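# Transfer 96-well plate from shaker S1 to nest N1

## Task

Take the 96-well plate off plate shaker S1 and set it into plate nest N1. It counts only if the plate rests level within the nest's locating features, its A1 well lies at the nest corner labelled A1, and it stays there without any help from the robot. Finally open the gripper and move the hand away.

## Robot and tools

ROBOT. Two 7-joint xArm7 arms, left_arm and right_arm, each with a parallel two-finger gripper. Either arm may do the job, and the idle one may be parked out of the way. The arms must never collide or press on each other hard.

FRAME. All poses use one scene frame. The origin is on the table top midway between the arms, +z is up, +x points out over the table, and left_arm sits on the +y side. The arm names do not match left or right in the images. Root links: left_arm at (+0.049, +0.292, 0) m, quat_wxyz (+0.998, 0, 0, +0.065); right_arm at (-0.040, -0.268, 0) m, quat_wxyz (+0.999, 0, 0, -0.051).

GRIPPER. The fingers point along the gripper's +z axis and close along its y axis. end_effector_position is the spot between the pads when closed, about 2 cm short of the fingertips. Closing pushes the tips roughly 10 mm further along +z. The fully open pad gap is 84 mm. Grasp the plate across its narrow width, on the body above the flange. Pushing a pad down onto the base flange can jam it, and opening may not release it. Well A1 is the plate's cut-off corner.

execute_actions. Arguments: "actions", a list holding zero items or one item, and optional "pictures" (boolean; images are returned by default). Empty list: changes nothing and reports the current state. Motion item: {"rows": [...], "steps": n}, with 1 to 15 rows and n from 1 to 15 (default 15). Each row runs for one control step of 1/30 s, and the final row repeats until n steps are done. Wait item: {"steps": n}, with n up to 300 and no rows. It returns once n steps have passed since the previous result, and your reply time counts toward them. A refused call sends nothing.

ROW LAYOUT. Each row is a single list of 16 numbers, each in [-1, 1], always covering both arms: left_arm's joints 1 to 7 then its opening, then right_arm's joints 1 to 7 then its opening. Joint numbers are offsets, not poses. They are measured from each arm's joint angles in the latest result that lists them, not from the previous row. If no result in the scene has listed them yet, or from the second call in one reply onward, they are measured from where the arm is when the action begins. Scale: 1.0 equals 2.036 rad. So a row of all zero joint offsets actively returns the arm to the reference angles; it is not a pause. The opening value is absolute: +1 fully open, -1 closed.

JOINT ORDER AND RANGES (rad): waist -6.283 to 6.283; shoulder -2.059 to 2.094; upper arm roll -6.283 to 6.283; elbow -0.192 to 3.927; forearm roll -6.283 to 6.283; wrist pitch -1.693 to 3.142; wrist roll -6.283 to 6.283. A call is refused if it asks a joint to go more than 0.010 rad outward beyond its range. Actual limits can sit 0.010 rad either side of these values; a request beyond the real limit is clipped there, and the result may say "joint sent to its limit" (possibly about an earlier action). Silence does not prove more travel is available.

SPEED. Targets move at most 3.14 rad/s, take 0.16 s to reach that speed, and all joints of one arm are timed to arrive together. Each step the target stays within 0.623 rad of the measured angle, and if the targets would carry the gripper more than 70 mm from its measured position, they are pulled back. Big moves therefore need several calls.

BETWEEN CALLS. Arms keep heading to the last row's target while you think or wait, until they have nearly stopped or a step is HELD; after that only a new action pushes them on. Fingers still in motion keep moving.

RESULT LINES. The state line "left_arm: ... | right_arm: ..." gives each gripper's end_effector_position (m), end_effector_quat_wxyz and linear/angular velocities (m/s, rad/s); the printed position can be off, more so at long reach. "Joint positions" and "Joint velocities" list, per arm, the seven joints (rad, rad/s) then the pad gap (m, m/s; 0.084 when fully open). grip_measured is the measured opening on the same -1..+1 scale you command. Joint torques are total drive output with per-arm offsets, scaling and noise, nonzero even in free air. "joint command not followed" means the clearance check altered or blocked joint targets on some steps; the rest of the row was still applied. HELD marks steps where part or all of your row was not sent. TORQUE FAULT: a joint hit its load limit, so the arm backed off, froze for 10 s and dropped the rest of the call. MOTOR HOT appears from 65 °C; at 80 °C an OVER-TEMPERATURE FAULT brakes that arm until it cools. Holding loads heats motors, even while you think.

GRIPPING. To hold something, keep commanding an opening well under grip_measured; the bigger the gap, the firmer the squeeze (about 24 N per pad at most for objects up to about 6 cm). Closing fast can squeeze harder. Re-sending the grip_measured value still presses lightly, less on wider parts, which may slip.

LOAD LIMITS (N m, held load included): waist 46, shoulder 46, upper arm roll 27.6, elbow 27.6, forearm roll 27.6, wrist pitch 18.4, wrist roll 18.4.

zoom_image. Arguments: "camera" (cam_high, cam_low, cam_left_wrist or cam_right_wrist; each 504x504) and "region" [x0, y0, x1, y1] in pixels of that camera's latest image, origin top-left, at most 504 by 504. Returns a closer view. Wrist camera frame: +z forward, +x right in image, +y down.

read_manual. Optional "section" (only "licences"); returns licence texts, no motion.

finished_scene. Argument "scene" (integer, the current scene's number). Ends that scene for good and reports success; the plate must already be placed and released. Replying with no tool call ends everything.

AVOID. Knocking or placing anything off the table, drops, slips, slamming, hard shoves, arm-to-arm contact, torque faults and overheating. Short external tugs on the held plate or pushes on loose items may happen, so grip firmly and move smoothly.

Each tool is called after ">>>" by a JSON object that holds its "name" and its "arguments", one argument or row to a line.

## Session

>>> {"name": "execute_actions", "arguments": {
  "actions": []
}}

Scene clock: 0.00 s of 8400.00 s.
left_arm: end_effector_position=(+0.4431, +0.3418, +0.2472) grip_measured=+1.00 end_effector_quat_wxyz=(-0.001, +0.998, +0.061, -0.005) end_effector_velocity=(+0.000, -0.000, -0.000) end_effector_angular_velocity=(+0.000, +0.000, -0.001) | right_arm: end_effector_position=(+0.2327, -0.0548, +0.3765) grip_measured=+1.00 end_effector_quat_wxyz=(+0.680, -0.602, -0.394, +0.138) end_effector_velocity=(-0.000, +0.000, +0.000) end_effector_angular_velocity=(+0.000, +0.000, +0.001)
Joint positions: left_arm=[-0.003 -0.25  -0.002  0.914  0.002  1.173  0.003  0.084] | right_arm=[ 0.89   0.126 -0.836  1.102  1.082  2.262 -1.168  0.084]
Joint velocities: left_arm=[ 0.     0.001 -0.001  0.     0.    -0.     0.     0.   ] | right_arm=[ 0.001 -0.     0.     0.     0.     0.     0.    -0.   ]
Joint torques (N m, as the arm reports them, + toward a larger angle): no reading
Motor temperatures (°C, as the motors report them): left_arm=[27 32 32 30 27 31 34] | right_arm=[27 27 29 30 29 33 31]

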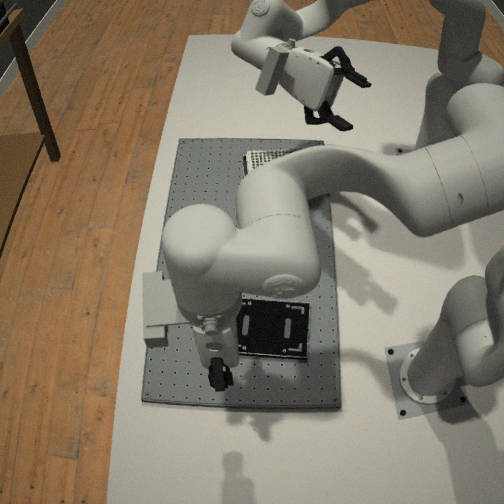

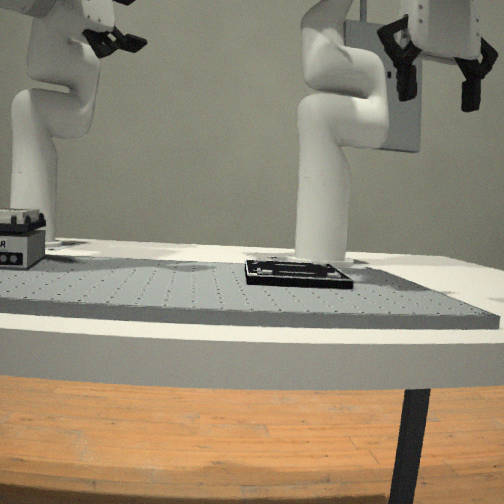

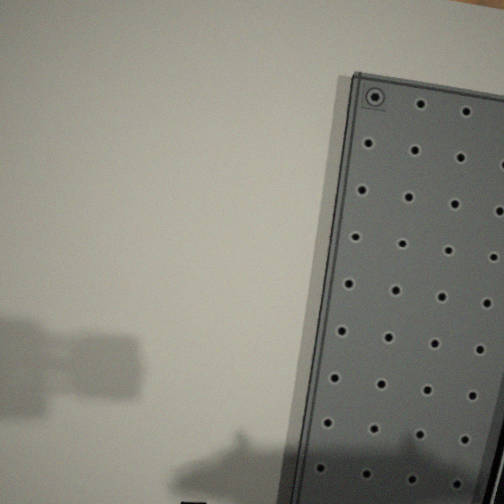

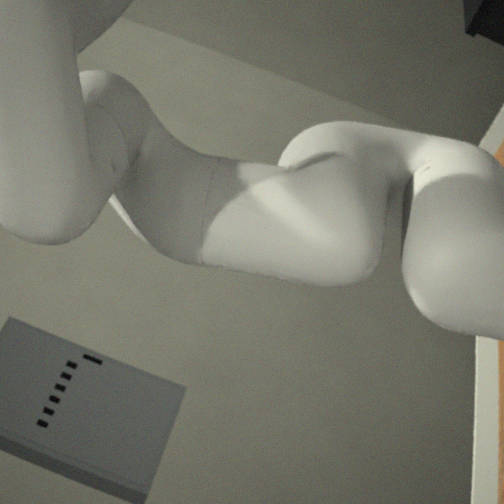

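>>> {"name": "execute_actions", "arguments": {
  "actions": [
    {"rows":[[0.45,0,0,0,0,0,0,1,-0.2947,-0.1852,0.4106,-0.0923,-0.5314,-0.5368,0.666,1]],"steps":15}
  ],
  "pictures": false
}}

>>> {"name": "execute_actions", "arguments": {
  "actions": [
    {"steps":25}
  ]
}}

Scene clock: 1.20 s of 8400.00 s.
left_arm: end_effector_position=(+0.3716, +0.5239, +0.2472) grip_measured=+1.00 end_effector_quat_wxyz=(+0.001, +0.952, +0.305, -0.005) end_effector_velocity=(-0.268, +0.373, +0.000) end_effector_angular_velocity=(+0.000, +0.000, +1.156) | right_arm: end_effector_position=(+0.3000, -0.1684, +0.2366) grip_measured=+1.00 end_effector_quat_wxyz=(-0.112, +0.976, +0.147, -0.115) end_effector_velocity=(+0.389, -0.263, -0.015) end_effector_angular_velocity=(-2.166, -1.490, -2.052)
Joint positions: left_arm=[ 0.494 -0.25  -0.001  0.914  0.002  1.173  0.003  0.084] | right_arm=[ 0.353 -0.212 -0.104  0.933  0.206  1.382 -0.21   0.084]
Joint velocities: left_arm=[ 1.159 -0.001 -0.003 -0.    -0.     0.001  0.     0.   ] | right_arm=[-0.492 -0.283  0.769 -0.154 -1.605 -1.652  2.78   0.   ]
Joint torques (N m, as the arm reports them, + toward a larger angle): left_arm=[  0.49 -11.27   0.77  18.58   0.16  -1.3   -0.37] | right_arm=[ -0.09 -14.17   0.53  23.37   2.08  -0.69   0.01]
Motor temperatures (°C, as the motors report them): left_arm=[27 32 32 31 27 31 34] | right_arm=[27 27 29 31 29 33 31]
Steps of this call (steps 1 to 21: nothing new was sent; steps 22 to 36: all 15 steps of this action). Readings (joint positions):
22: left_arm=[-0.002 -0.250 -0.002 0.914 0.002 1.173 0.003] | right_arm=[0.889 0.126 -0.835 1.101 1.081 2.261 -1.167]
23: left_arm=[0.005 -0.250 -0.004 0.914 0.002 1.173 0.003] | right_arm=[0.882 0.122 -0.826 1.099 1.073 2.253 -1.159]
25: left_arm=[0.060 -0.250 -0.011 0.914 0.001 1.173 0.003] | right_arm=[0.824 0.086 -0.762 1.081 1.012 2.190 -1.096]
29: left_arm=[0.223 -0.250 -0.001 0.914 0.002 1.173 0.003] | right_arm=[0.573 -0.072 -0.477 1.002 0.718 1.897 -0.803]
36: the state above

Scene clock: 2.03 s of 8400.00 s.
left_arm: end_effector_position=(+0.2498, +0.6346, +0.2472) grip_measured=+1.00 end_effector_quat_wxyz=(+0.001, +0.869, +0.495, -0.005) end_effector_velocity=(-0.003, +0.002, +0.000) end_effector_angular_velocity=(+0.000, -0.001, +0.007) | right_arm: end_effector_position=(+0.3514, -0.1936, +0.2478) grip_measured=+1.00 end_effector_quat_wxyz=(+0.000, +1.000, +0.000, -0.003) end_effector_velocity=(+0.000, -0.000, +0.000) end_effector_angular_velocity=(-0.001, -0.002, +0.001)
Joint positions: left_arm=[ 0.913 -0.25  -0.003  0.914  0.002  1.173  0.003  0.084] | right_arm=[ 0.29  -0.251  0.     0.914  0.     1.17   0.188  0.084]
Joint velocities: left_arm=[ 0.004 -0.     0.005  0.     0.    -0.001  0.001 -0.   ] | right_arm=[-0.    -0.     0.     0.001 -0.001 -0.     0.     0.   ]
Joint torques (N m, as the arm reports them, + toward a larger angle): left_arm=[ -0.43 -10.64   0.75  18.51   0.04  -1.37  -0.23] | right_arm=[ -1.54 -14.29  -0.26  22.87  -0.29  -1.43  -0.39]
Motor temperatures (°C, as the motors report them): left_arm=[27 32 32 31 27 31 34] | right_arm=[27 27 29 31 29 33 31]
Steps of this call (steps 1 to 25: the robot went on to your last target). Readings (joint positions):
1: left_arm=[0.533 -0.250 -0.001 0.914 0.002 1.173 0.003] | right_arm=[0.337 -0.221 -0.080 0.929 0.155 1.329 -0.118]
2: left_arm=[0.571 -0.250 -0.001 0.914 0.002 1.173 0.003] | right_arm=[0.323 -0.229 -0.057 0.925 0.110 1.283 -0.033]
4: left_arm=[0.649 -0.250 -0.001 0.914 0.002 1.173 0.003] | right_arm=[0.304 -0.242 -0.023 0.919 0.045 1.216 0.096]
8: left_arm=[0.804 -0.250 -0.002 0.914 0.002 1.173 0.003] | right_arm=[0.292 -0.250 -0.003 0.915 0.006 1.175 0.177]
25: the state above

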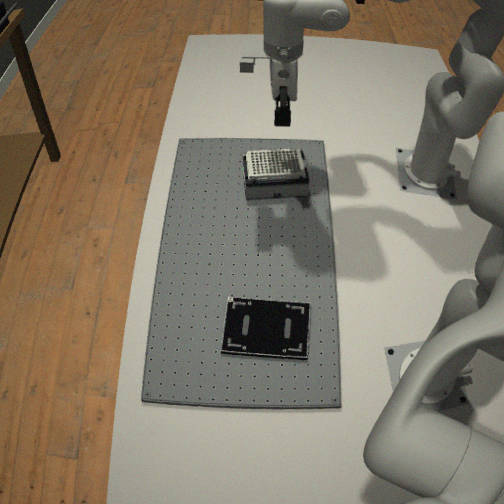

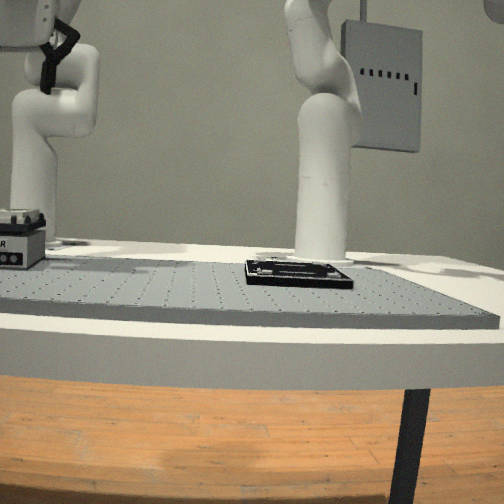

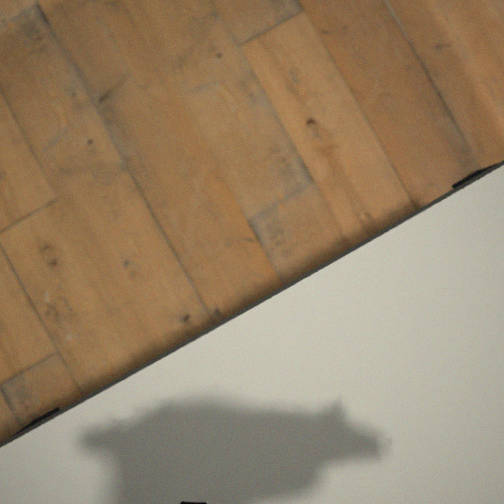

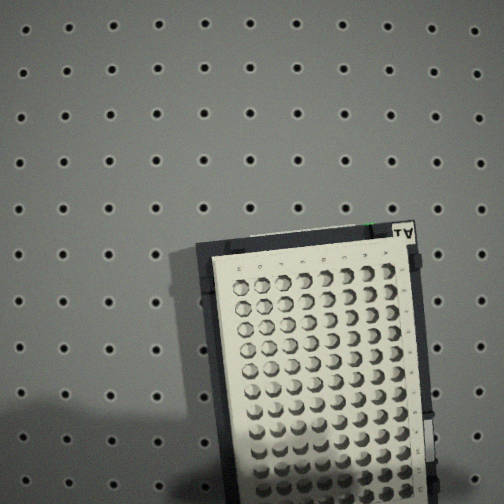

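>>> {"name": "execute_actions", "arguments": {
  "actions": [
    {"rows":[[0,0,0,0,0,0,0,1,-0.001,0.0856,0,-0.0914,0,-0.1794,-0.056,1]],"steps":15}
  ],
  "pictures": false
}}

>>> {"name": "execute_actions", "arguments": {
  "actions": [
    {"steps":8}
  ]
}}

Scene clock: 3.37 s of 8400.00 s.
left_arm: end_effector_position=(+0.2498, +0.6346, +0.2472) grip_measured=+1.00 end_effector_quat_wxyz=(+0.001, +0.869, +0.495, -0.005) end_effector_velocity=(-0.000, +0.000, -0.000) end_effector_angular_velocity=(-0.000, -0.000, +0.000) | right_arm: end_effector_position=(+0.3601, -0.1928, +0.1312) grip_measured=+1.00 end_effector_quat_wxyz=(-0.000, +0.998, +0.056, +0.000) end_effector_velocity=(+0.025, +0.004, +0.019) end_effector_angular_velocity=(+0.018, -0.093, +0.011)
Joint positions: left_arm=[ 0.913 -0.25  -0.003  0.914  0.002  1.173  0.003  0.084] | right_arm=[ 0.288 -0.078  0.     0.73   0.     0.808  0.075  0.084]
Joint velocities: left_arm=[-0.  0.  0. -0. -0. -0.  0.  0.] | right_arm=[-0.002 -0.017 -0.001  0.019  0.001 -0.058 -0.015  0.   ]
Joint torques (N m, as the arm reports them, + toward a larger angle): left_arm=[ -0.14 -10.99   0.42  18.64   0.03  -1.32  -0.12] | right_arm=[ -2.13 -16.07   0.05  19.95  -0.55  -1.77  -0.16]
Motor temperatures (°C, as the motors report them): left_arm=[27 32 32 32 27 31 34] | right_arm=[27 27 29 31 29 33 31]
Steps of this call (steps 1 to 15: the robot went on to your last target; steps 16 to 25: nothing new was sent; steps 26 to 40: all 15 steps of this action). Readings (joint positions):
26: left_arm=[0.913 -0.250 -0.002 0.914 0.002 1.173 0.003] | right_arm=[0.290 -0.251 0.000 0.913 0.000 1.169 0.187]
27: left_arm=[0.913 -0.250 -0.002 0.914 0.002 1.173 0.003] | right_arm=[0.290 -0.248 0.000 0.910 0.000 1.160 0.185]
29: left_arm=[0.913 -0.250 -0.003 0.914 0.002 1.173 0.003] | right_arm=[0.289 -0.224 0.000 0.885 0.000 1.098 0.166]
33: left_arm=[0.913 -0.250 -0.003 0.914 0.002 1.173 0.003] | right_arm=[0.288 -0.129 0.000 0.783 0.000 0.919 0.109]
40: the state above

Scene clock: 3.63 s of 8400.00 s.
left_arm: end_effector_position=(+0.2498, +0.6346, +0.2472) grip_measured=+1.00 end_effector_quat_wxyz=(+0.001, +0.869, +0.495, -0.005) end_effector_velocity=(+0.000, -0.000, -0.000) end_effector_angular_velocity=(-0.001, +0.001, -0.000) | right_arm: end_effector_position=(+0.3600, -0.1928, +0.1304) grip_measured=+1.00 end_effector_quat_wxyz=(-0.000, +0.998, +0.056, +0.000) end_effector_velocity=(-0.002, +0.000, -0.003) end_effector_angular_velocity=(-0.001, +0.008, +0.002)
Joint positions: left_arm=[ 0.913 -0.25  -0.003  0.914  0.002  1.173  0.003  0.084] | right_arm=[ 0.288 -0.077  0.     0.728  0.     0.804  0.074  0.084]
Joint velocities: left_arm=[ 0.     0.001 -0.001 -0.     0.     0.    -0.001  0.   ] | right_arm=[ 0.001  0.005  0.    -0.004  0.    -0.001 -0.001 -0.   ]
Joint torques (N m, as the arm reports them, + toward a larger angle): left_arm=[ -0.76 -10.9    0.54  18.67  -0.08  -1.31  -0.18] | right_arm=[ -1.68 -16.12  -0.17  20.89  -0.41  -1.16  -0.32]
Motor temperatures (°C, as the motors report them): left_arm=[27 32 32 32 27 31 34] | right_arm=[27 27 29 32 29 33 31]
Steps of this call (steps 1 to 8: the robot went on to your last target). Readings (joint positions):
1: left_arm=[0.913 -0.250 -0.003 0.914 0.002 1.173 0.003] | right_arm=[0.288 -0.079 0.000 0.730 0.000 0.806 0.074]
2: left_arm=[0.913 -0.250 -0.003 0.914 0.002 1.173 0.003] | right_arm=[0.288 -0.079 0.000 0.730 0.000 0.805 0.074]
4: left_arm=[0.913 -0.250 -0.003 0.914 0.002 1.173 0.003] | right_arm=[0.288 -0.078 0.000 0.729 0.000 0.805 0.074]
8: the state above

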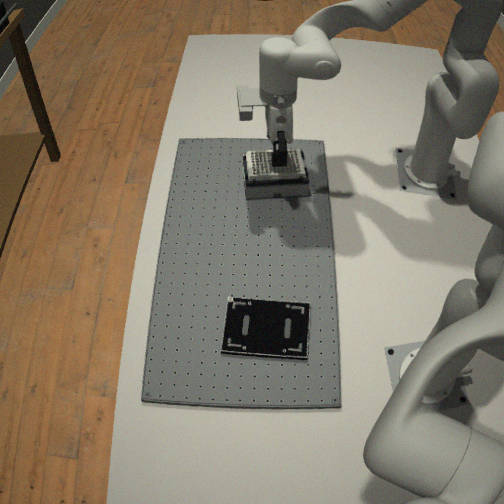

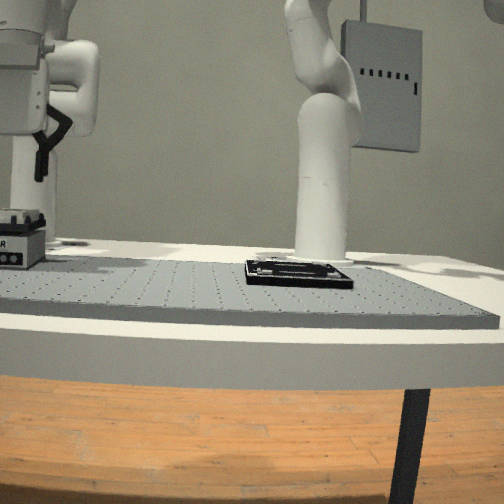

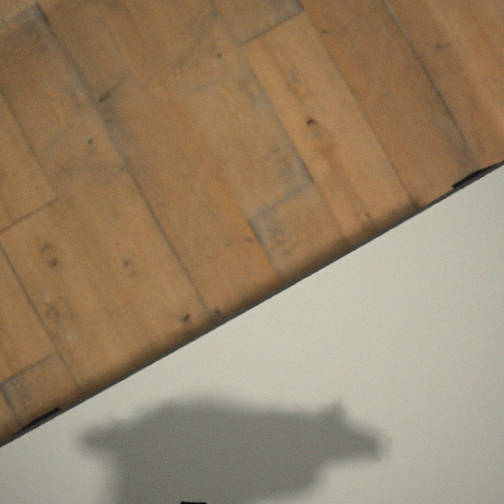

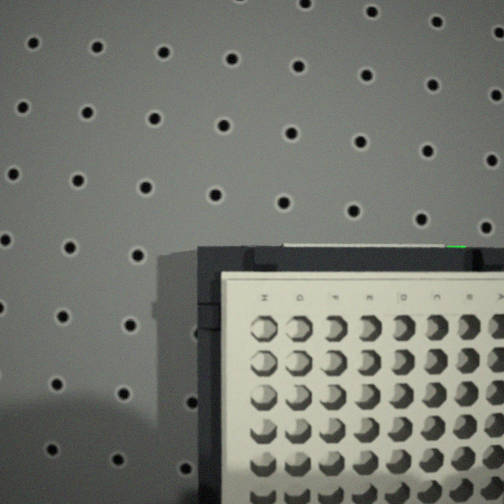

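>>> {"name": "execute_actions", "arguments": {
  "actions": [
    {"rows":[[0,0,0,0,0,0,0,1,-0.0018,0.0254,0,-0.0133,0,-0.0383,-0.0018,1],[0,0,0,0,0,0,0,1,-0.0018,0.0254,0,-0.0133,0,-0.0383,-0.0018,1],[0,0,0,0,0,0,0,1,-0.0018,0.0254,0,-0.0133,0,-0.0383,-0.0018,1],[0,0,0,0,0,0,0,1,-0.0018,0.0254,0,-0.0133,0,-0.0383,-0.0018,1],[0,0,0,0,0,0,0,1,-0.0018,0.0254,0,-0.0133,0,-0.0383,-0.0018,1],[0,0,0,0,0,0,0,1,-0.0018,0.0254,0,-0.0133,0,-0.0383,-0.0018,1],[0,0,0,0,0,0,0,1,-0.0018,0.0254,0,-0.0133,0,-0.0383,-0.0018,1],[0,0,0,0,0,0,0,1,-0.0018,0.0457,0,-0.021,0,-0.0662,-0.0018,1]],"steps":15}
  ],
  "pictures": false
}}

>>> {"name": "execute_actions", "arguments": {
  "actions": [
    {"steps":8}
  ]
}}

Scene clock: 5.27 s of 8400.00 s.
left_arm: end_effector_position=(+0.2498, +0.6346, +0.2472) grip_measured=+1.00 end_effector_quat_wxyz=(+0.001, +0.869, +0.495, -0.005) end_effector_velocity=(+0.000, -0.000, -0.000) end_effector_angular_velocity=(-0.000, +0.000, -0.001) | right_arm: end_effector_position=(+0.3591, -0.1945, +0.0869) grip_measured=+1.00 end_effector_quat_wxyz=(+0.000, +0.998, +0.056, -0.002) end_effector_velocity=(+0.013, +0.002, +0.003) end_effector_angular_velocity=(+0.008, -0.041, -0.002)
Joint positions: left_arm=[ 0.913 -0.25  -0.003  0.914  0.002  1.173  0.003  0.084] | right_arm=[0.284 0.015 0.    0.685 0.    0.673 0.07  0.084]
Joint velocities: left_arm=[ 0.     0.    -0.001 -0.    -0.    -0.     0.    -0.   ] | right_arm=[-0.001  0.008 -0.     0.008  0.    -0.042  0.     0.   ]
Joint torques (N m, as the arm reports them, + toward a larger angle): left_arm=[ -0.47 -10.59   0.66  18.79   0.15  -1.29  -0.24] | right_arm=[ -2.6  -18.41   0.1   19.97  -0.9   -1.68  -0.58]
Motor temperatures (°C, as the motors report them): left_arm=[27 32 32 32 27 31 34] | right_arm=[27 27 29 32 29 33 31]
Steps of this call (steps 1 to 15: the robot went on to your last target; steps 16 to 34: nothing new was sent; steps 35 to 49: all 15 steps of this action). Readings (joint positions):
35: left_arm=[0.913 -0.250 -0.003 0.914 0.002 1.173 0.003] | right_arm=[0.288 -0.076 0.000 0.727 0.000 0.804 0.074]
36: left_arm=[0.913 -0.250 -0.003 0.914 0.002 1.173 0.003] | right_arm=[0.287 -0.073 0.000 0.726 0.000 0.796 0.073]
38: left_arm=[0.913 -0.250 -0.003 0.914 0.002 1.173 0.003] | right_arm=[0.286 -0.049 0.000 0.715 0.000 0.758 0.071]
42: left_arm=[0.913 -0.250 -0.003 0.914 0.002 1.173 0.003] | right_arm=[0.284 -0.025 0.000 0.699 0.000 0.730 0.070]
49: the state above

Scene clock: 5.53 s of 8400.00 s.
left_arm: end_effector_position=(+0.2498, +0.6346, +0.2472) grip_measured=+1.00 end_effector_quat_wxyz=(+0.001, +0.869, +0.495, -0.005) end_effector_velocity=(+0.000, -0.000, +0.000) end_effector_angular_velocity=(+0.000, -0.000, -0.001) | right_arm: end_effector_position=(+0.3602, -0.1944, +0.0875) grip_measured=+1.00 end_effector_quat_wxyz=(-0.000, +0.998, +0.056, +0.000) end_effector_velocity=(+0.000, -0.001, -0.001) end_effector_angular_velocity=(-0.000, +0.000, -0.002)
Joint positions: left_arm=[ 0.913 -0.25  -0.003  0.914  0.002  1.173  0.003  0.084] | right_arm=[0.284 0.015 0.    0.686 0.    0.67  0.07  0.084]
Joint velocities: left_arm=[-0.    -0.001 -0.001 -0.     0.     0.     0.    -0.   ] | right_arm=[-0.002  0.002 -0.    -0.    -0.001 -0.002 -0.     0.   ]
Joint torques (N m, as the arm reports them, + toward a larger angle): left_arm=[ -0.55 -10.72   0.75  18.72  -0.24  -1.4   -0.24] | right_arm=[ -0.29 -18.16   0.65  19.72  -0.18  -1.78  -0.19]
Motor temperatures (°C, as the motors report them): left_arm=[27 32 32 32 27 31 34] | right_arm=[27 27 29 32 29 33 31]
Steps of this call (steps 1 to 8: the robot went on to your last target). Readings (joint positions):
1: left_arm=[0.913 -0.250 -0.003 0.914 0.002 1.173 0.003] | right_arm=[0.284 0.015 0.000 0.685 0.000 0.672 0.070]
2: left_arm=[0.913 -0.250 -0.003 0.914 0.002 1.173 0.003] | right_arm=[0.284 0.015 0.000 0.685 0.000 0.671 0.070]
4: left_arm=[0.913 -0.250 -0.003 0.914 0.002 1.173 0.003] | right_arm=[0.284 0.015 0.000 0.686 0.000 0.670 0.070]
8: the state above

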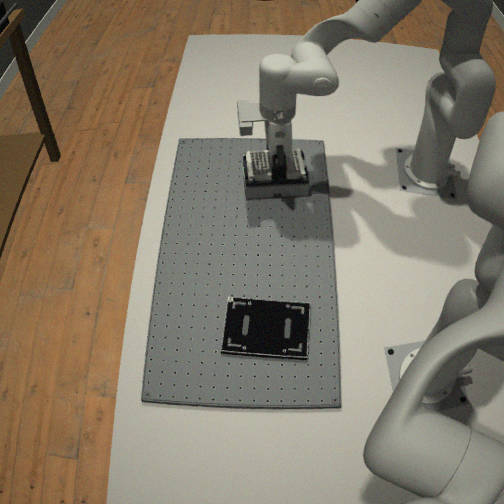

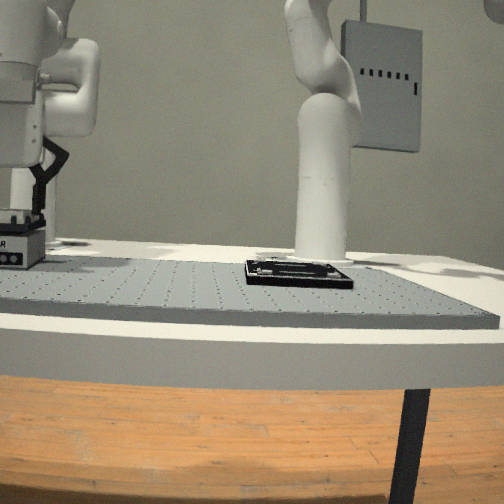

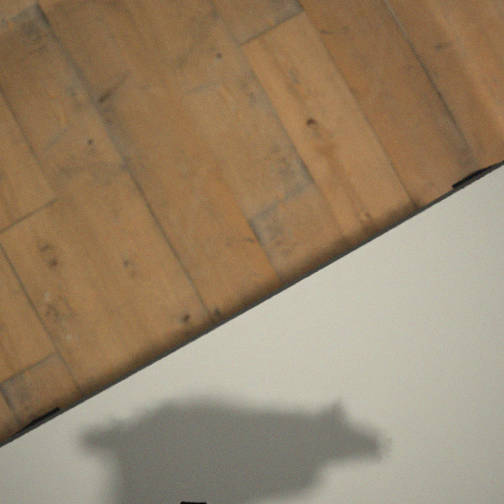

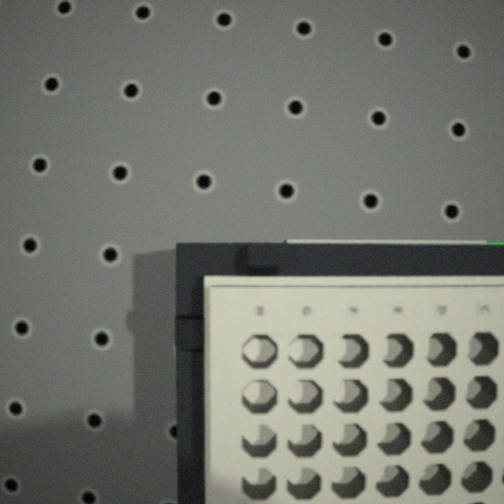

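>>> {"name": "execute_actions", "arguments": {
  "actions": [
    {"rows":[[0,0,0,0,0,0,0,1,0,0.0028,0,-0.0011,0,-0.0039,0,1],[0,0,0,0,0,0,0,1,0,0.0028,0,-0.0011,0,-0.0039,0,1],[0,0,0,0,0,0,0,1,0,0.0028,0,-0.0011,0,-0.0039,0,1],[0,0,0,0,0,0,0,1,0,0.0028,0,-0.0011,0,-0.0039,0,1],[0,0,0,0,0,0,0,1,0,0.0028,0,-0.0011,0,-0.0039,0,1],[0,0,0,0,0,0,0,1,0,0.0028,0,-0.0011,0,-0.0039,0,0],[0,0,0,0,0,0,0,1,0,0.0028,0,-0.0011,0,-0.0039,0,-1]],"steps":15}
  ],
  "pictures": false
}}

>>> {"name": "execute_actions", "arguments": {
  "actions": [
    {"rows":[[0,0,0,0,0,0,0,1,0,-0.0225,0,0.0088,0,0.032,0,-1],[0,0,0,0,0,0,0,1,0,-0.0225,0,0.0088,0,0.032,0,-1],[0,0,0,0,0,0,0,1,0,-0.0225,0,0.0088,0,0.032,0,-1],[0,0,0,0,0,0,0,1,0,-0.0225,0,0.0088,0,0.032,0,-1],[0,0,0,0,0,0,0,1,0,-0.0225,0,0.0088,0,0.032,0,-1],[0,0,0,0,0,0,0,1,0,-0.0225,0,0.0088,0,0.032,0,-1],[0,0,0,0,0,0,0,1,0,-0.048,0,0.0217,0,0.070,0,-1]],"steps":15}
  ]
}}

Scene clock: 7.10 s of 8400.00 s.
left_arm: end_effector_position=(+0.2498, +0.6346, +0.2472) grip_measured=+1.00 end_effector_quat_wxyz=(+0.001, +0.869, +0.495, -0.005) end_effector_velocity=(+0.000, +0.000, -0.000) end_effector_angular_velocity=(+0.000, -0.000, +0.000) | right_arm: end_effector_position=(+0.3603, -0.1948, +0.0851) grip_measured=+0.93 end_effector_quat_wxyz=(-0.000, +0.998, +0.056, +0.000) end_effector_velocity=(+0.000, +0.001, -0.000) end_effector_angular_velocity=(+0.000, -0.001, +0.001)
Joint positions: left_arm=[ 0.913 -0.25  -0.003  0.914  0.002  1.173  0.003  0.084] | right_arm=[ 0.284  0.021 -0.001  0.683 -0.     0.662  0.07   0.082]
Joint velocities: left_arm=[-0.  0.  0. -0.  0. -0.  0. -0.] | right_arm=[ 0.001  0.001  0.001  0.    -0.    -0.001  0.     0.   ]
Joint torques (N m, as the arm reports them, + toward a larger angle): left_arm=[ -0.48 -11.15   0.46  18.71  -0.19  -1.33  -0.31] | right_arm=[  1.25 -16.14   2.21  18.35   0.19  -1.9   -0.14]
Motor temperatures (°C, as the motors report them): left_arm=[27 32 32 33 27 31 34] | right_arm=[27 27 29 33 29 33 31]
Steps of this call (steps 1 to 15: the robot went on to your last target; steps 16 to 32: nothing new was sent; steps 33 to 47: all 15 steps of this action). Readings (joint positions):
33: left_arm=[0.913 -0.250 -0.003 0.914 0.002 1.173 0.003] | right_arm=[0.284 0.016 0.000 0.685 0.000 0.669 0.070]
34: left_arm=[0.913 -0.250 -0.003 0.914 0.002 1.173 0.003] | right_arm=[0.284 0.017 0.000 0.685 0.000 0.667 0.070]
36: left_arm=[0.913 -0.250 -0.003 0.914 0.002 1.173 0.003] | right_arm=[0.284 0.020 0.000 0.684 0.000 0.664 0.070]
40: left_arm=[0.913 -0.250 -0.003 0.914 0.002 1.173 0.003] | right_arm=[0.284 0.021 -0.001 0.684 -0.000 0.662 0.070]
47: the state above

Scene clock: 7.60 s of 8400.00 s.
left_arm: end_effector_position=(+0.2498, +0.6346, +0.2472) grip_measured=+1.00 end_effector_quat_wxyz=(+0.001, +0.869, +0.495, -0.005) end_effector_velocity=(-0.000, +0.000, -0.000) end_effector_angular_velocity=(-0.001, +0.000, +0.002) | right_arm: end_effector_position=(+0.3607, -0.1945, +0.1303) grip_measured=+0.93 end_effector_quat_wxyz=(-0.000, +0.998, +0.056, +0.001) end_effector_velocity=(-0.023, -0.004, -0.017) end_effector_angular_velocity=(-0.015, +0.078, +0.001)
Joint positions: left_arm=[ 0.913 -0.25  -0.003  0.914  0.002  1.173  0.003  0.084] | right_arm=[ 0.284 -0.077 -0.     0.728  0.     0.802  0.07   0.082]
Joint velocities: left_arm=[ 0.     0.001  0.     0.    -0.     0.    -0.001 -0.   ] | right_arm=[ 0.001  0.009 -0.001 -0.026 -0.002  0.044  0.    -0.   ]
Joint torques (N m, as the arm reports them, + toward a larger angle): left_arm=[ -0.48 -11.01   0.66  18.61  -0.03  -1.27  -0.25] | right_arm=[ -1.5  -16.52  -0.19  20.44  -0.38  -1.95  -0.29]
Motor temperatures (°C, as the motors report them): left_arm=[27 32 32 33 27 31 34] | right_arm=[27 27 29 33 29 33 31]
Steps of this call (steps 1 to 15: all 15 steps of this action). Readings (joint positions):
1: left_arm=[0.913 -0.250 -0.003 0.914 0.002 1.173 0.003] | right_arm=[0.284 0.020 -0.000 0.684 0.000 0.663 0.070]
2: left_arm=[0.913 -0.250 -0.003 0.914 0.002 1.173 0.003] | right_arm=[0.284 0.017 -0.000 0.685 0.000 0.670 0.070]
4: left_arm=[0.913 -0.250 -0.003 0.914 0.002 1.173 0.003] | right_arm=[0.284 -0.005 -0.000 0.693 0.000 0.701 0.070]
8: left_arm=[0.913 -0.250 -0.003 0.914 0.002 1.173 0.003] | right_arm=[0.285 -0.029 0.001 0.704 0.000 0.733 0.070]
15: the state above

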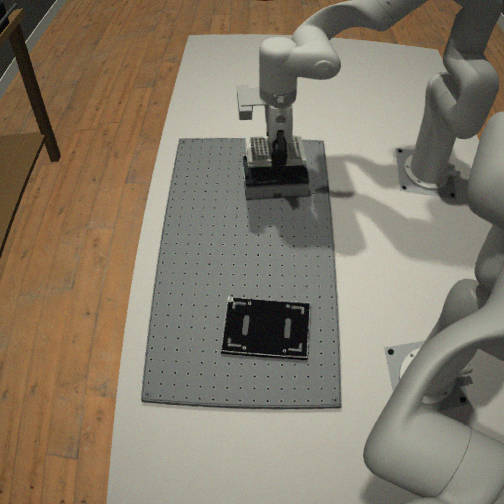

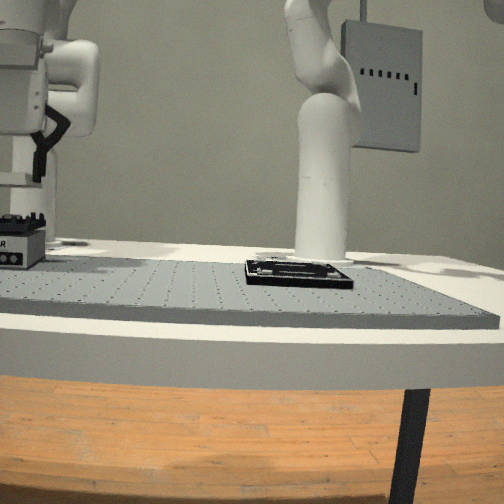

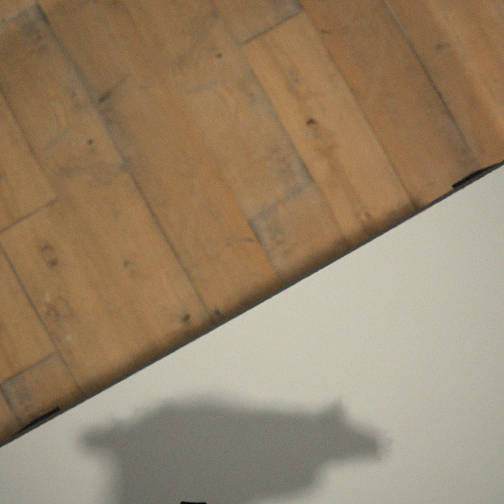

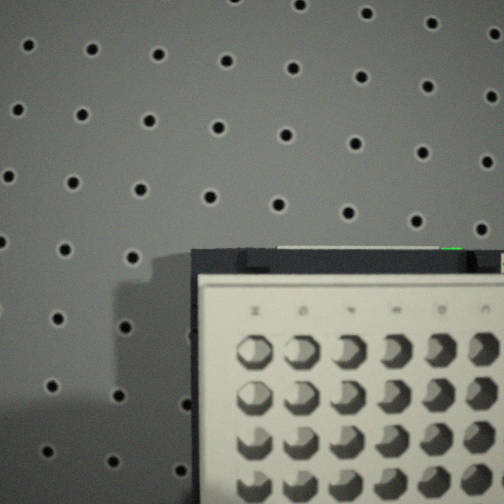

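>>> {"name": "execute_actions", "arguments": {
  "actions": [
    {"rows":[[0,0,0,0,0,0,0,1,0.3126,0.3129,0,0.3848,0,0.0734,0.4018,-1]],"steps":15}
  ],
  "pictures": false
}}

>>> {"name": "execute_actions", "arguments": {
  "actions": [
    {"steps":22}
  ]
}}

Scene clock: 8.80 s of 8400.00 s.
left_arm: end_effector_position=(+0.2498, +0.6346, +0.2472) grip_measured=+1.00 end_effector_quat_wxyz=(+0.001, +0.869, +0.495, -0.005) end_effector_velocity=(-0.000, +0.000, +0.000) end_effector_angular_velocity=(+0.001, -0.000, +0.000) | right_arm: end_effector_position=(+0.4021, +0.0027, +0.1186) grip_measured=+0.93 end_effector_quat_wxyz=(+0.004, +1.000, +0.016, -0.008) end_effector_velocity=(+0.007, +0.468, -0.030) end_effector_angular_velocity=(+0.009, -0.051, -0.285)
Joint positions: left_arm=[ 0.913 -0.25  -0.003  0.914  0.002  1.173  0.003  0.084] | right_arm=[ 0.652  0.292 -0.     1.164  0.     0.889  0.517  0.082]
Joint velocities: left_arm=[ 0.    -0.001  0.    -0.     0.    -0.     0.     0.   ] | right_arm=[ 0.763  0.764  0.     0.987 -0.001  0.176  1.049 -0.   ]
Joint torques (N m, as the arm reports them, + toward a larger angle): left_arm=[ -0.35 -10.89   0.7   18.66  -0.1   -1.34  -0.26] | right_arm=[ -0.83 -25.47   0.09  20.45  -0.52  -1.59  -0.13]
Motor temperatures (°C, as the motors report them): left_arm=[27 32 32 33 27 31 34] | right_arm=[27 27 29 33 29 33 31]
Steps of this call (steps 1 to 15: the robot went on to your last target; steps 16 to 21: nothing new was sent; steps 22 to 36: all 15 steps of this action). Readings (joint positions):
22: left_arm=[0.913 -0.250 -0.003 0.914 0.002 1.173 0.003] | right_arm=[0.284 -0.077 -0.001 0.728 -0.000 0.805 0.071]
23: left_arm=[0.913 -0.250 -0.003 0.914 0.002 1.173 0.003] | right_arm=[0.291 -0.070 -0.003 0.735 -0.000 0.807 0.079]
25: left_arm=[0.913 -0.250 -0.003 0.914 0.002 1.173 0.003] | right_arm=[0.342 -0.018 -0.009 0.790 -0.000 0.820 0.134]
29: left_arm=[0.913 -0.250 -0.003 0.914 0.002 1.173 0.003] | right_arm=[0.469 0.109 0.000 0.925 0.000 0.848 0.268]
36: the state above

Scene clock: 9.53 s of 8400.00 s.
left_arm: end_effector_position=(+0.2498, +0.6346, +0.2472) grip_measured=+1.00 end_effector_quat_wxyz=(+0.001, +0.869, +0.495, -0.005) end_effector_velocity=(+0.000, +0.000, +0.000) end_effector_angular_velocity=(+0.001, -0.001, +0.001) | right_arm: end_effector_position=(+0.3713, +0.1688, +0.1003) grip_measured=+0.93 end_effector_quat_wxyz=(+0.000, +0.999, -0.036, +0.000) end_effector_velocity=(-0.016, +0.014, -0.004) end_effector_angular_velocity=(+0.003, +0.014, +0.029)
Joint positions: left_arm=[ 0.913 -0.25  -0.003  0.914  0.002  1.173  0.003  0.084] | right_arm=[ 0.919  0.559 -0.001  1.511  0.     0.952  0.888  0.082]
Joint velocities: left_arm=[-0.    -0.001  0.    -0.    -0.    -0.    -0.001 -0.   ] | right_arm=[ 0.014  0.008  0.021  0.001  0.001  0.     0.002 -0.   ]
Joint torques (N m, as the arm reports them, + toward a larger angle): left_arm=[ -0.01 -11.01   0.71  18.78  -0.15  -1.43  -0.2 ] | right_arm=[ -2.47 -30.24  -1.18  22.25  -0.79  -1.47  -0.46]
Motor temperatures (°C, as the motors report them): left_arm=[27 32 32 34 27 31 34] | right_arm=[27 27 29 33 29 33 31]
Steps of this call (steps 1 to 22: the robot went on to your last target). Readings (joint positions):
1: left_arm=[0.913 -0.250 -0.003 0.914 0.002 1.173 0.003] | right_arm=[0.677 0.317 -0.000 1.196 0.000 0.895 0.553]
2: left_arm=[0.913 -0.250 -0.003 0.914 0.002 1.173 0.003] | right_arm=[0.703 0.342 -0.000 1.229 0.000 0.901 0.587]
4: left_arm=[0.913 -0.250 -0.003 0.914 0.002 1.173 0.003] | right_arm=[0.752 0.392 -0.000 1.294 0.000 0.913 0.656]
8: left_arm=[0.913 -0.250 -0.003 0.914 0.002 1.173 0.003] | right_arm=[0.850 0.490 -0.000 1.421 0.000 0.935 0.791]
22: the state above

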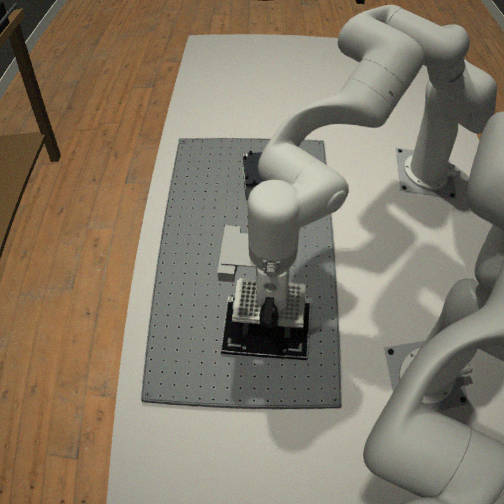

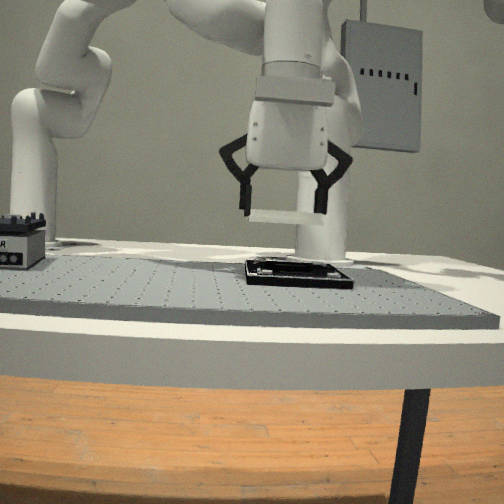

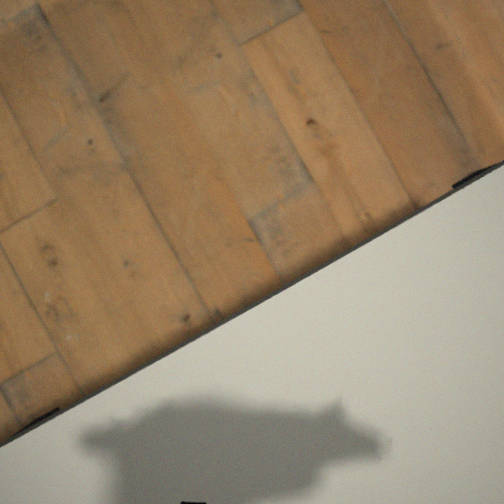

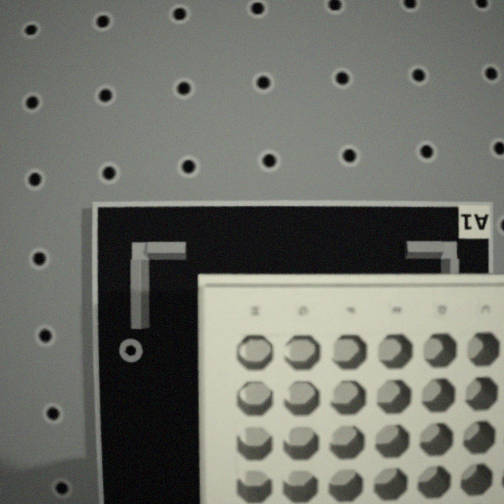

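>>> {"name": "execute_actions", "arguments": {
  "actions": [
    {"rows":[[0,0,0,0,0,0,0,1,0.0076,0.0592,0,0.0288,0,-0.0305,0.0052,-1]],"steps":15}
  ],
  "pictures": false
}}

>>> {"name": "execute_actions", "arguments": {
  "actions": [
    {"steps":8}
  ]
}}

Scene clock: 10.90 s of 8400.00 s.
left_arm: end_effector_position=(+0.2498, +0.6346, +0.2472) grip_measured=+1.00 end_effector_quat_wxyz=(+0.001, +0.869, +0.495, -0.005) end_effector_velocity=(-0.000, +0.000, -0.001) end_effector_angular_velocity=(-0.001, +0.001, -0.000) | right_arm: end_effector_position=(+0.3766, +0.1875, +0.0570) grip_measured=+0.93 end_effector_quat_wxyz=(-0.001, +0.999, -0.034, +0.002) end_effector_velocity=(-0.010, -0.006, -0.017) end_effector_angular_velocity=(-0.025, +0.027, +0.005)
Joint positions: left_arm=[ 0.913 -0.25  -0.003  0.914  0.002  1.173  0.003  0.084] | right_arm=[ 0.934  0.677 -0.002  1.571  0.     0.889  0.898  0.082]
Joint velocities: left_arm=[-0.     0.001  0.    -0.     0.    -0.     0.    -0.   ] | right_arm=[ 0.001  0.016  0.005 -0.017  0.     0.003 -0.    -0.   ]
Joint torques (N m, as the arm reports them, + toward a larger angle): left_arm=[ -0.62 -10.99   0.73  18.56   0.02  -1.23  -0.4 ] | right_arm=[ -0.08 -30.09  -0.44  21.34  -0.72  -1.71  -0.65]
Motor temperatures (°C, as the motors report them): left_arm=[27 32 32 34 27 31 34] | right_arm=[27 28 29 34 29 33 31]
Steps of this call (steps 1 to 15: the robot went on to your last target; steps 16 to 26: nothing new was sent; steps 27 to 41: all 15 steps of this action). Readings (joint positions):
27: left_arm=[0.913 -0.250 -0.003 0.914 0.002 1.173 0.003] | right_arm=[0.920 0.561 -0.000 1.512 0.000 0.951 0.888]
28: left_arm=[0.913 -0.250 -0.003 0.914 0.002 1.173 0.003] | right_arm=[0.921 0.566 -0.001 1.516 0.000 0.947 0.889]
30: left_arm=[0.913 -0.250 -0.003 0.914 0.002 1.173 0.003] | right_arm=[0.926 0.611 -0.002 1.545 0.000 0.920 0.893]
34: left_arm=[0.913 -0.250 -0.003 0.914 0.002 1.173 0.003] | right_arm=[0.935 0.682 0.001 1.559 0.000 0.895 0.898]
41: the state above

Scene clock: 11.17 s of 8400.00 s.
left_arm: end_effector_position=(+0.2498, +0.6346, +0.2472) grip_measured=+1.00 end_effector_quat_wxyz=(+0.001, +0.869, +0.495, -0.005) end_effector_velocity=(-0.000, +0.000, -0.000) end_effector_angular_velocity=(-0.000, -0.000, +0.001) | right_arm: end_effector_position=(+0.3754, +0.1870, +0.0551) grip_measured=+0.93 end_effector_quat_wxyz=(+0.000, +0.999, -0.033, +0.000) end_effector_velocity=(+0.002, -0.000, +0.001) end_effector_angular_velocity=(+0.002, -0.002, -0.003)
Joint positions: left_arm=[ 0.913 -0.25  -0.003  0.914  0.002  1.173  0.003  0.084] | right_arm=[ 0.934  0.679 -0.001  1.569  0.     0.89   0.898  0.082]
Joint velocities: left_arm=[ 0.     0.     0.001 -0.    -0.    -0.     0.     0.   ] | right_arm=[-0.002 -0.    -0.001  0.002  0.    -0.001  0.     0.   ]
Joint torques (N m, as the arm reports them, + toward a larger angle): left_arm=[ -0.66 -10.93   0.51  18.65  -0.13  -1.31  -0.35] | right_arm=[ -1.92 -32.51  -0.61  20.93  -0.37  -1.84  -0.33]
Motor temperatures (°C, as the motors report them): left_arm=[27 32 32 34 27 31 34] | right_arm=[27 28 29 34 29 33 31]
Steps of this call (steps 1 to 8: the robot went on to your last target). Readings (joint positions):
1: left_arm=[0.913 -0.250 -0.003 0.914 0.002 1.173 0.003] | right_arm=[0.934 0.678 -0.002 1.570 0.000 0.889 0.898]
2: left_arm=[0.913 -0.250 -0.003 0.914 0.002 1.173 0.003] | right_arm=[0.934 0.679 -0.001 1.570 0.000 0.890 0.898]
4: left_arm=[0.913 -0.250 -0.003 0.914 0.002 1.173 0.003] | right_arm=[0.934 0.679 -0.001 1.569 0.000 0.890 0.898]
8: the state above

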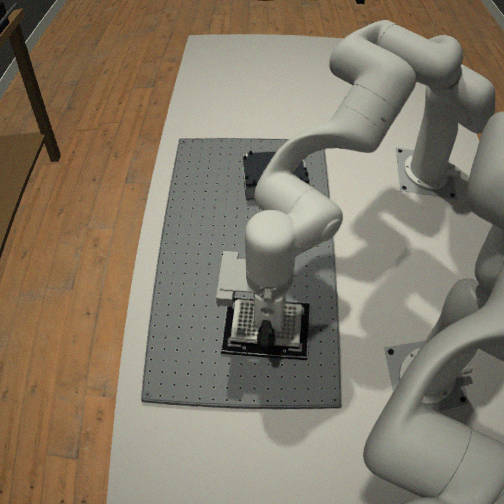

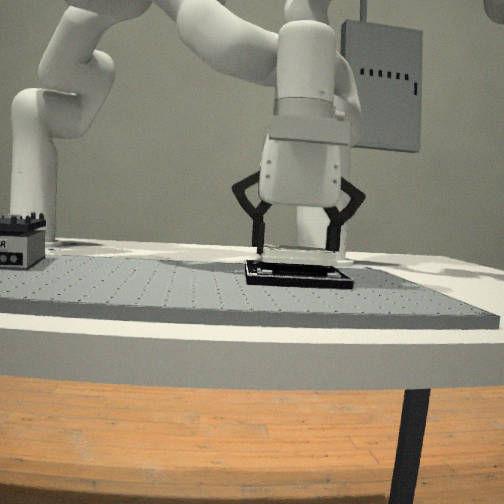

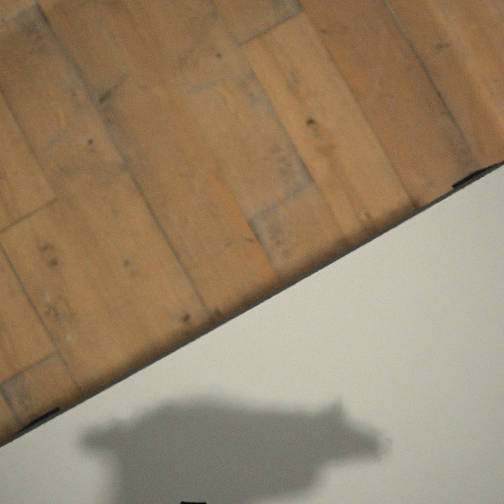

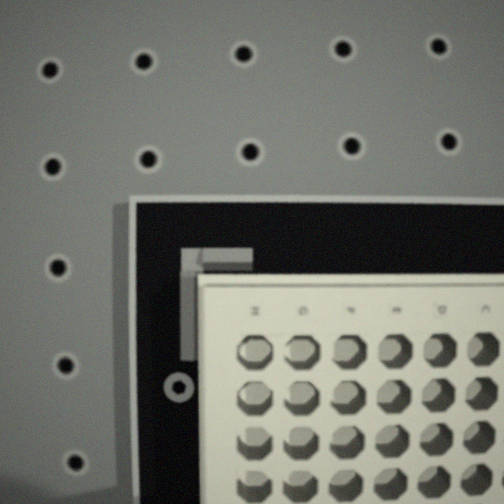

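>>> {"name": "execute_actions", "arguments": {
  "actions": [
    {"rows":[[0,0,0,0,0,0,0,1,-0.001,0,0,0,0,0,-0.001,-1],[0,0,0,0,0,0,0,1,-0.001,0,0,0,0,0,-0.001,-1],[0,0,0,0,0,0,0,1,-0.001,0,0,0,0,0,-0.001,-1],[0,0,0,0,0,0,0,1,-0.001,0,0,0,0,0,-0.001,-1],[0,0,0,0,0,0,0,1,-0.001,0.0072,0,-0.0016,0,-0.0088,-0.001,-1]],"steps":15}
  ]
}}

Scene clock: 12.50 s of 8400.00 s.
left_arm: end_effector_position=(+0.2498, +0.6346, +0.2472) grip_measured=+1.00 end_effector_quat_wxyz=(+0.001, +0.869, +0.495, -0.005) end_effector_velocity=(+0.000, -0.000, -0.000) end_effector_angular_velocity=(-0.001, +0.001, -0.000) | right_arm: end_effector_position=(+0.3763, +0.1862, +0.0463) grip_measured=+0.93 end_effector_quat_wxyz=(+0.000, +0.999, -0.033, +0.000) end_effector_velocity=(+0.005, -0.004, +0.000) end_effector_angular_velocity=(-0.002, -0.004, -0.008)
Joint positions: left_arm=[ 0.913 -0.25  -0.003  0.914  0.002  1.173  0.003  0.084] | right_arm=[ 0.932  0.694 -0.001  1.566  0.     0.872  0.896  0.082]
Joint velocities: left_arm=[-0.     0.001 -0.     0.     0.     0.    -0.     0.   ] | right_arm=[-0.005 -0.001 -0.006 -0.001 -0.001 -0.001 -0.    -0.   ]
Joint torques (N m, as the arm reports them, + toward a larger angle): left_arm=[ -0.46 -10.84   0.43  18.29   0.05  -1.19  -0.18] | right_arm=[ -1.48 -32.29  -0.51  21.53  -0.57  -1.56  -0.42]
Motor temperatures (°C, as the motors report them): left_arm=[27 32 32 34 27 31 34] | right_arm=[27 28 29 34 29 33 31]
Steps of this call (steps 1 to 15: the robot went on to your last target; steps 16 to 25: nothing new was sent; steps 26 to 40: all 15 steps of this action). Readings (joint positions):
26: left_arm=[0.913 -0.250 -0.003 0.914 0.002 1.173 0.003] | right_arm=[0.934 0.680 -0.001 1.569 0.000 0.890 0.898]
27: left_arm=[0.913 -0.250 -0.003 0.914 0.002 1.173 0.003] | right_arm=[0.934 0.680 -0.001 1.569 0.000 0.890 0.898]
29: left_arm=[0.913 -0.250 -0.003 0.914 0.002 1.173 0.003] | right_arm=[0.933 0.680 -0.001 1.569 0.000 0.890 0.897]
33: left_arm=[0.913 -0.250 -0.003 0.914 0.002 1.173 0.003] | right_arm=[0.932 0.689 -0.001 1.568 0.000 0.877 0.896]
40: the state above

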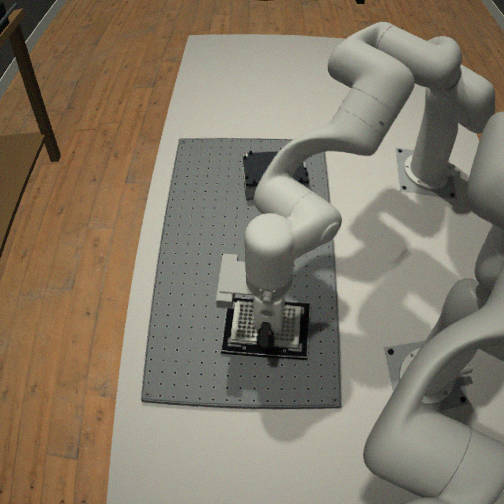

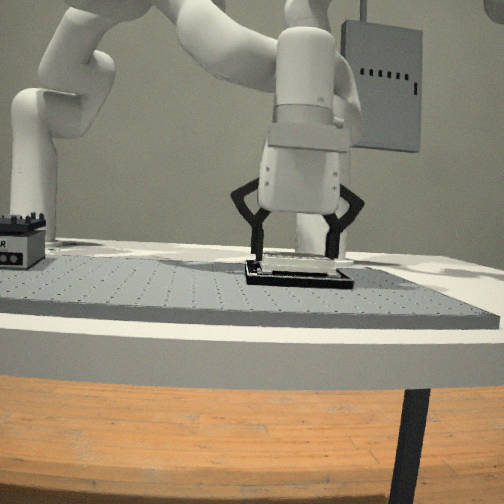

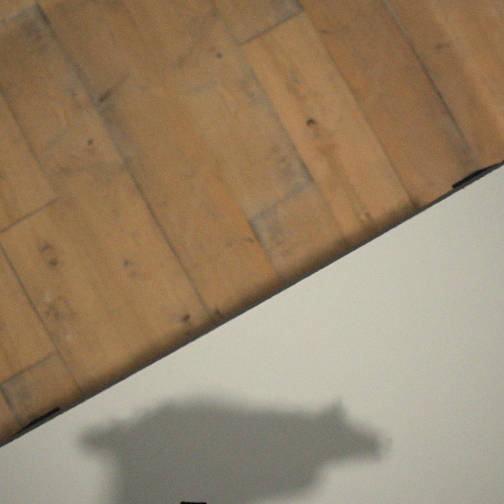

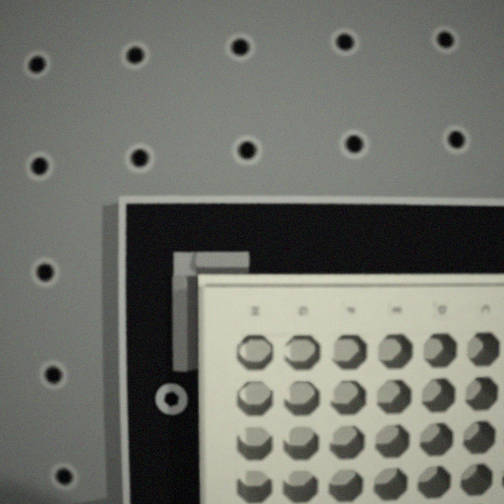

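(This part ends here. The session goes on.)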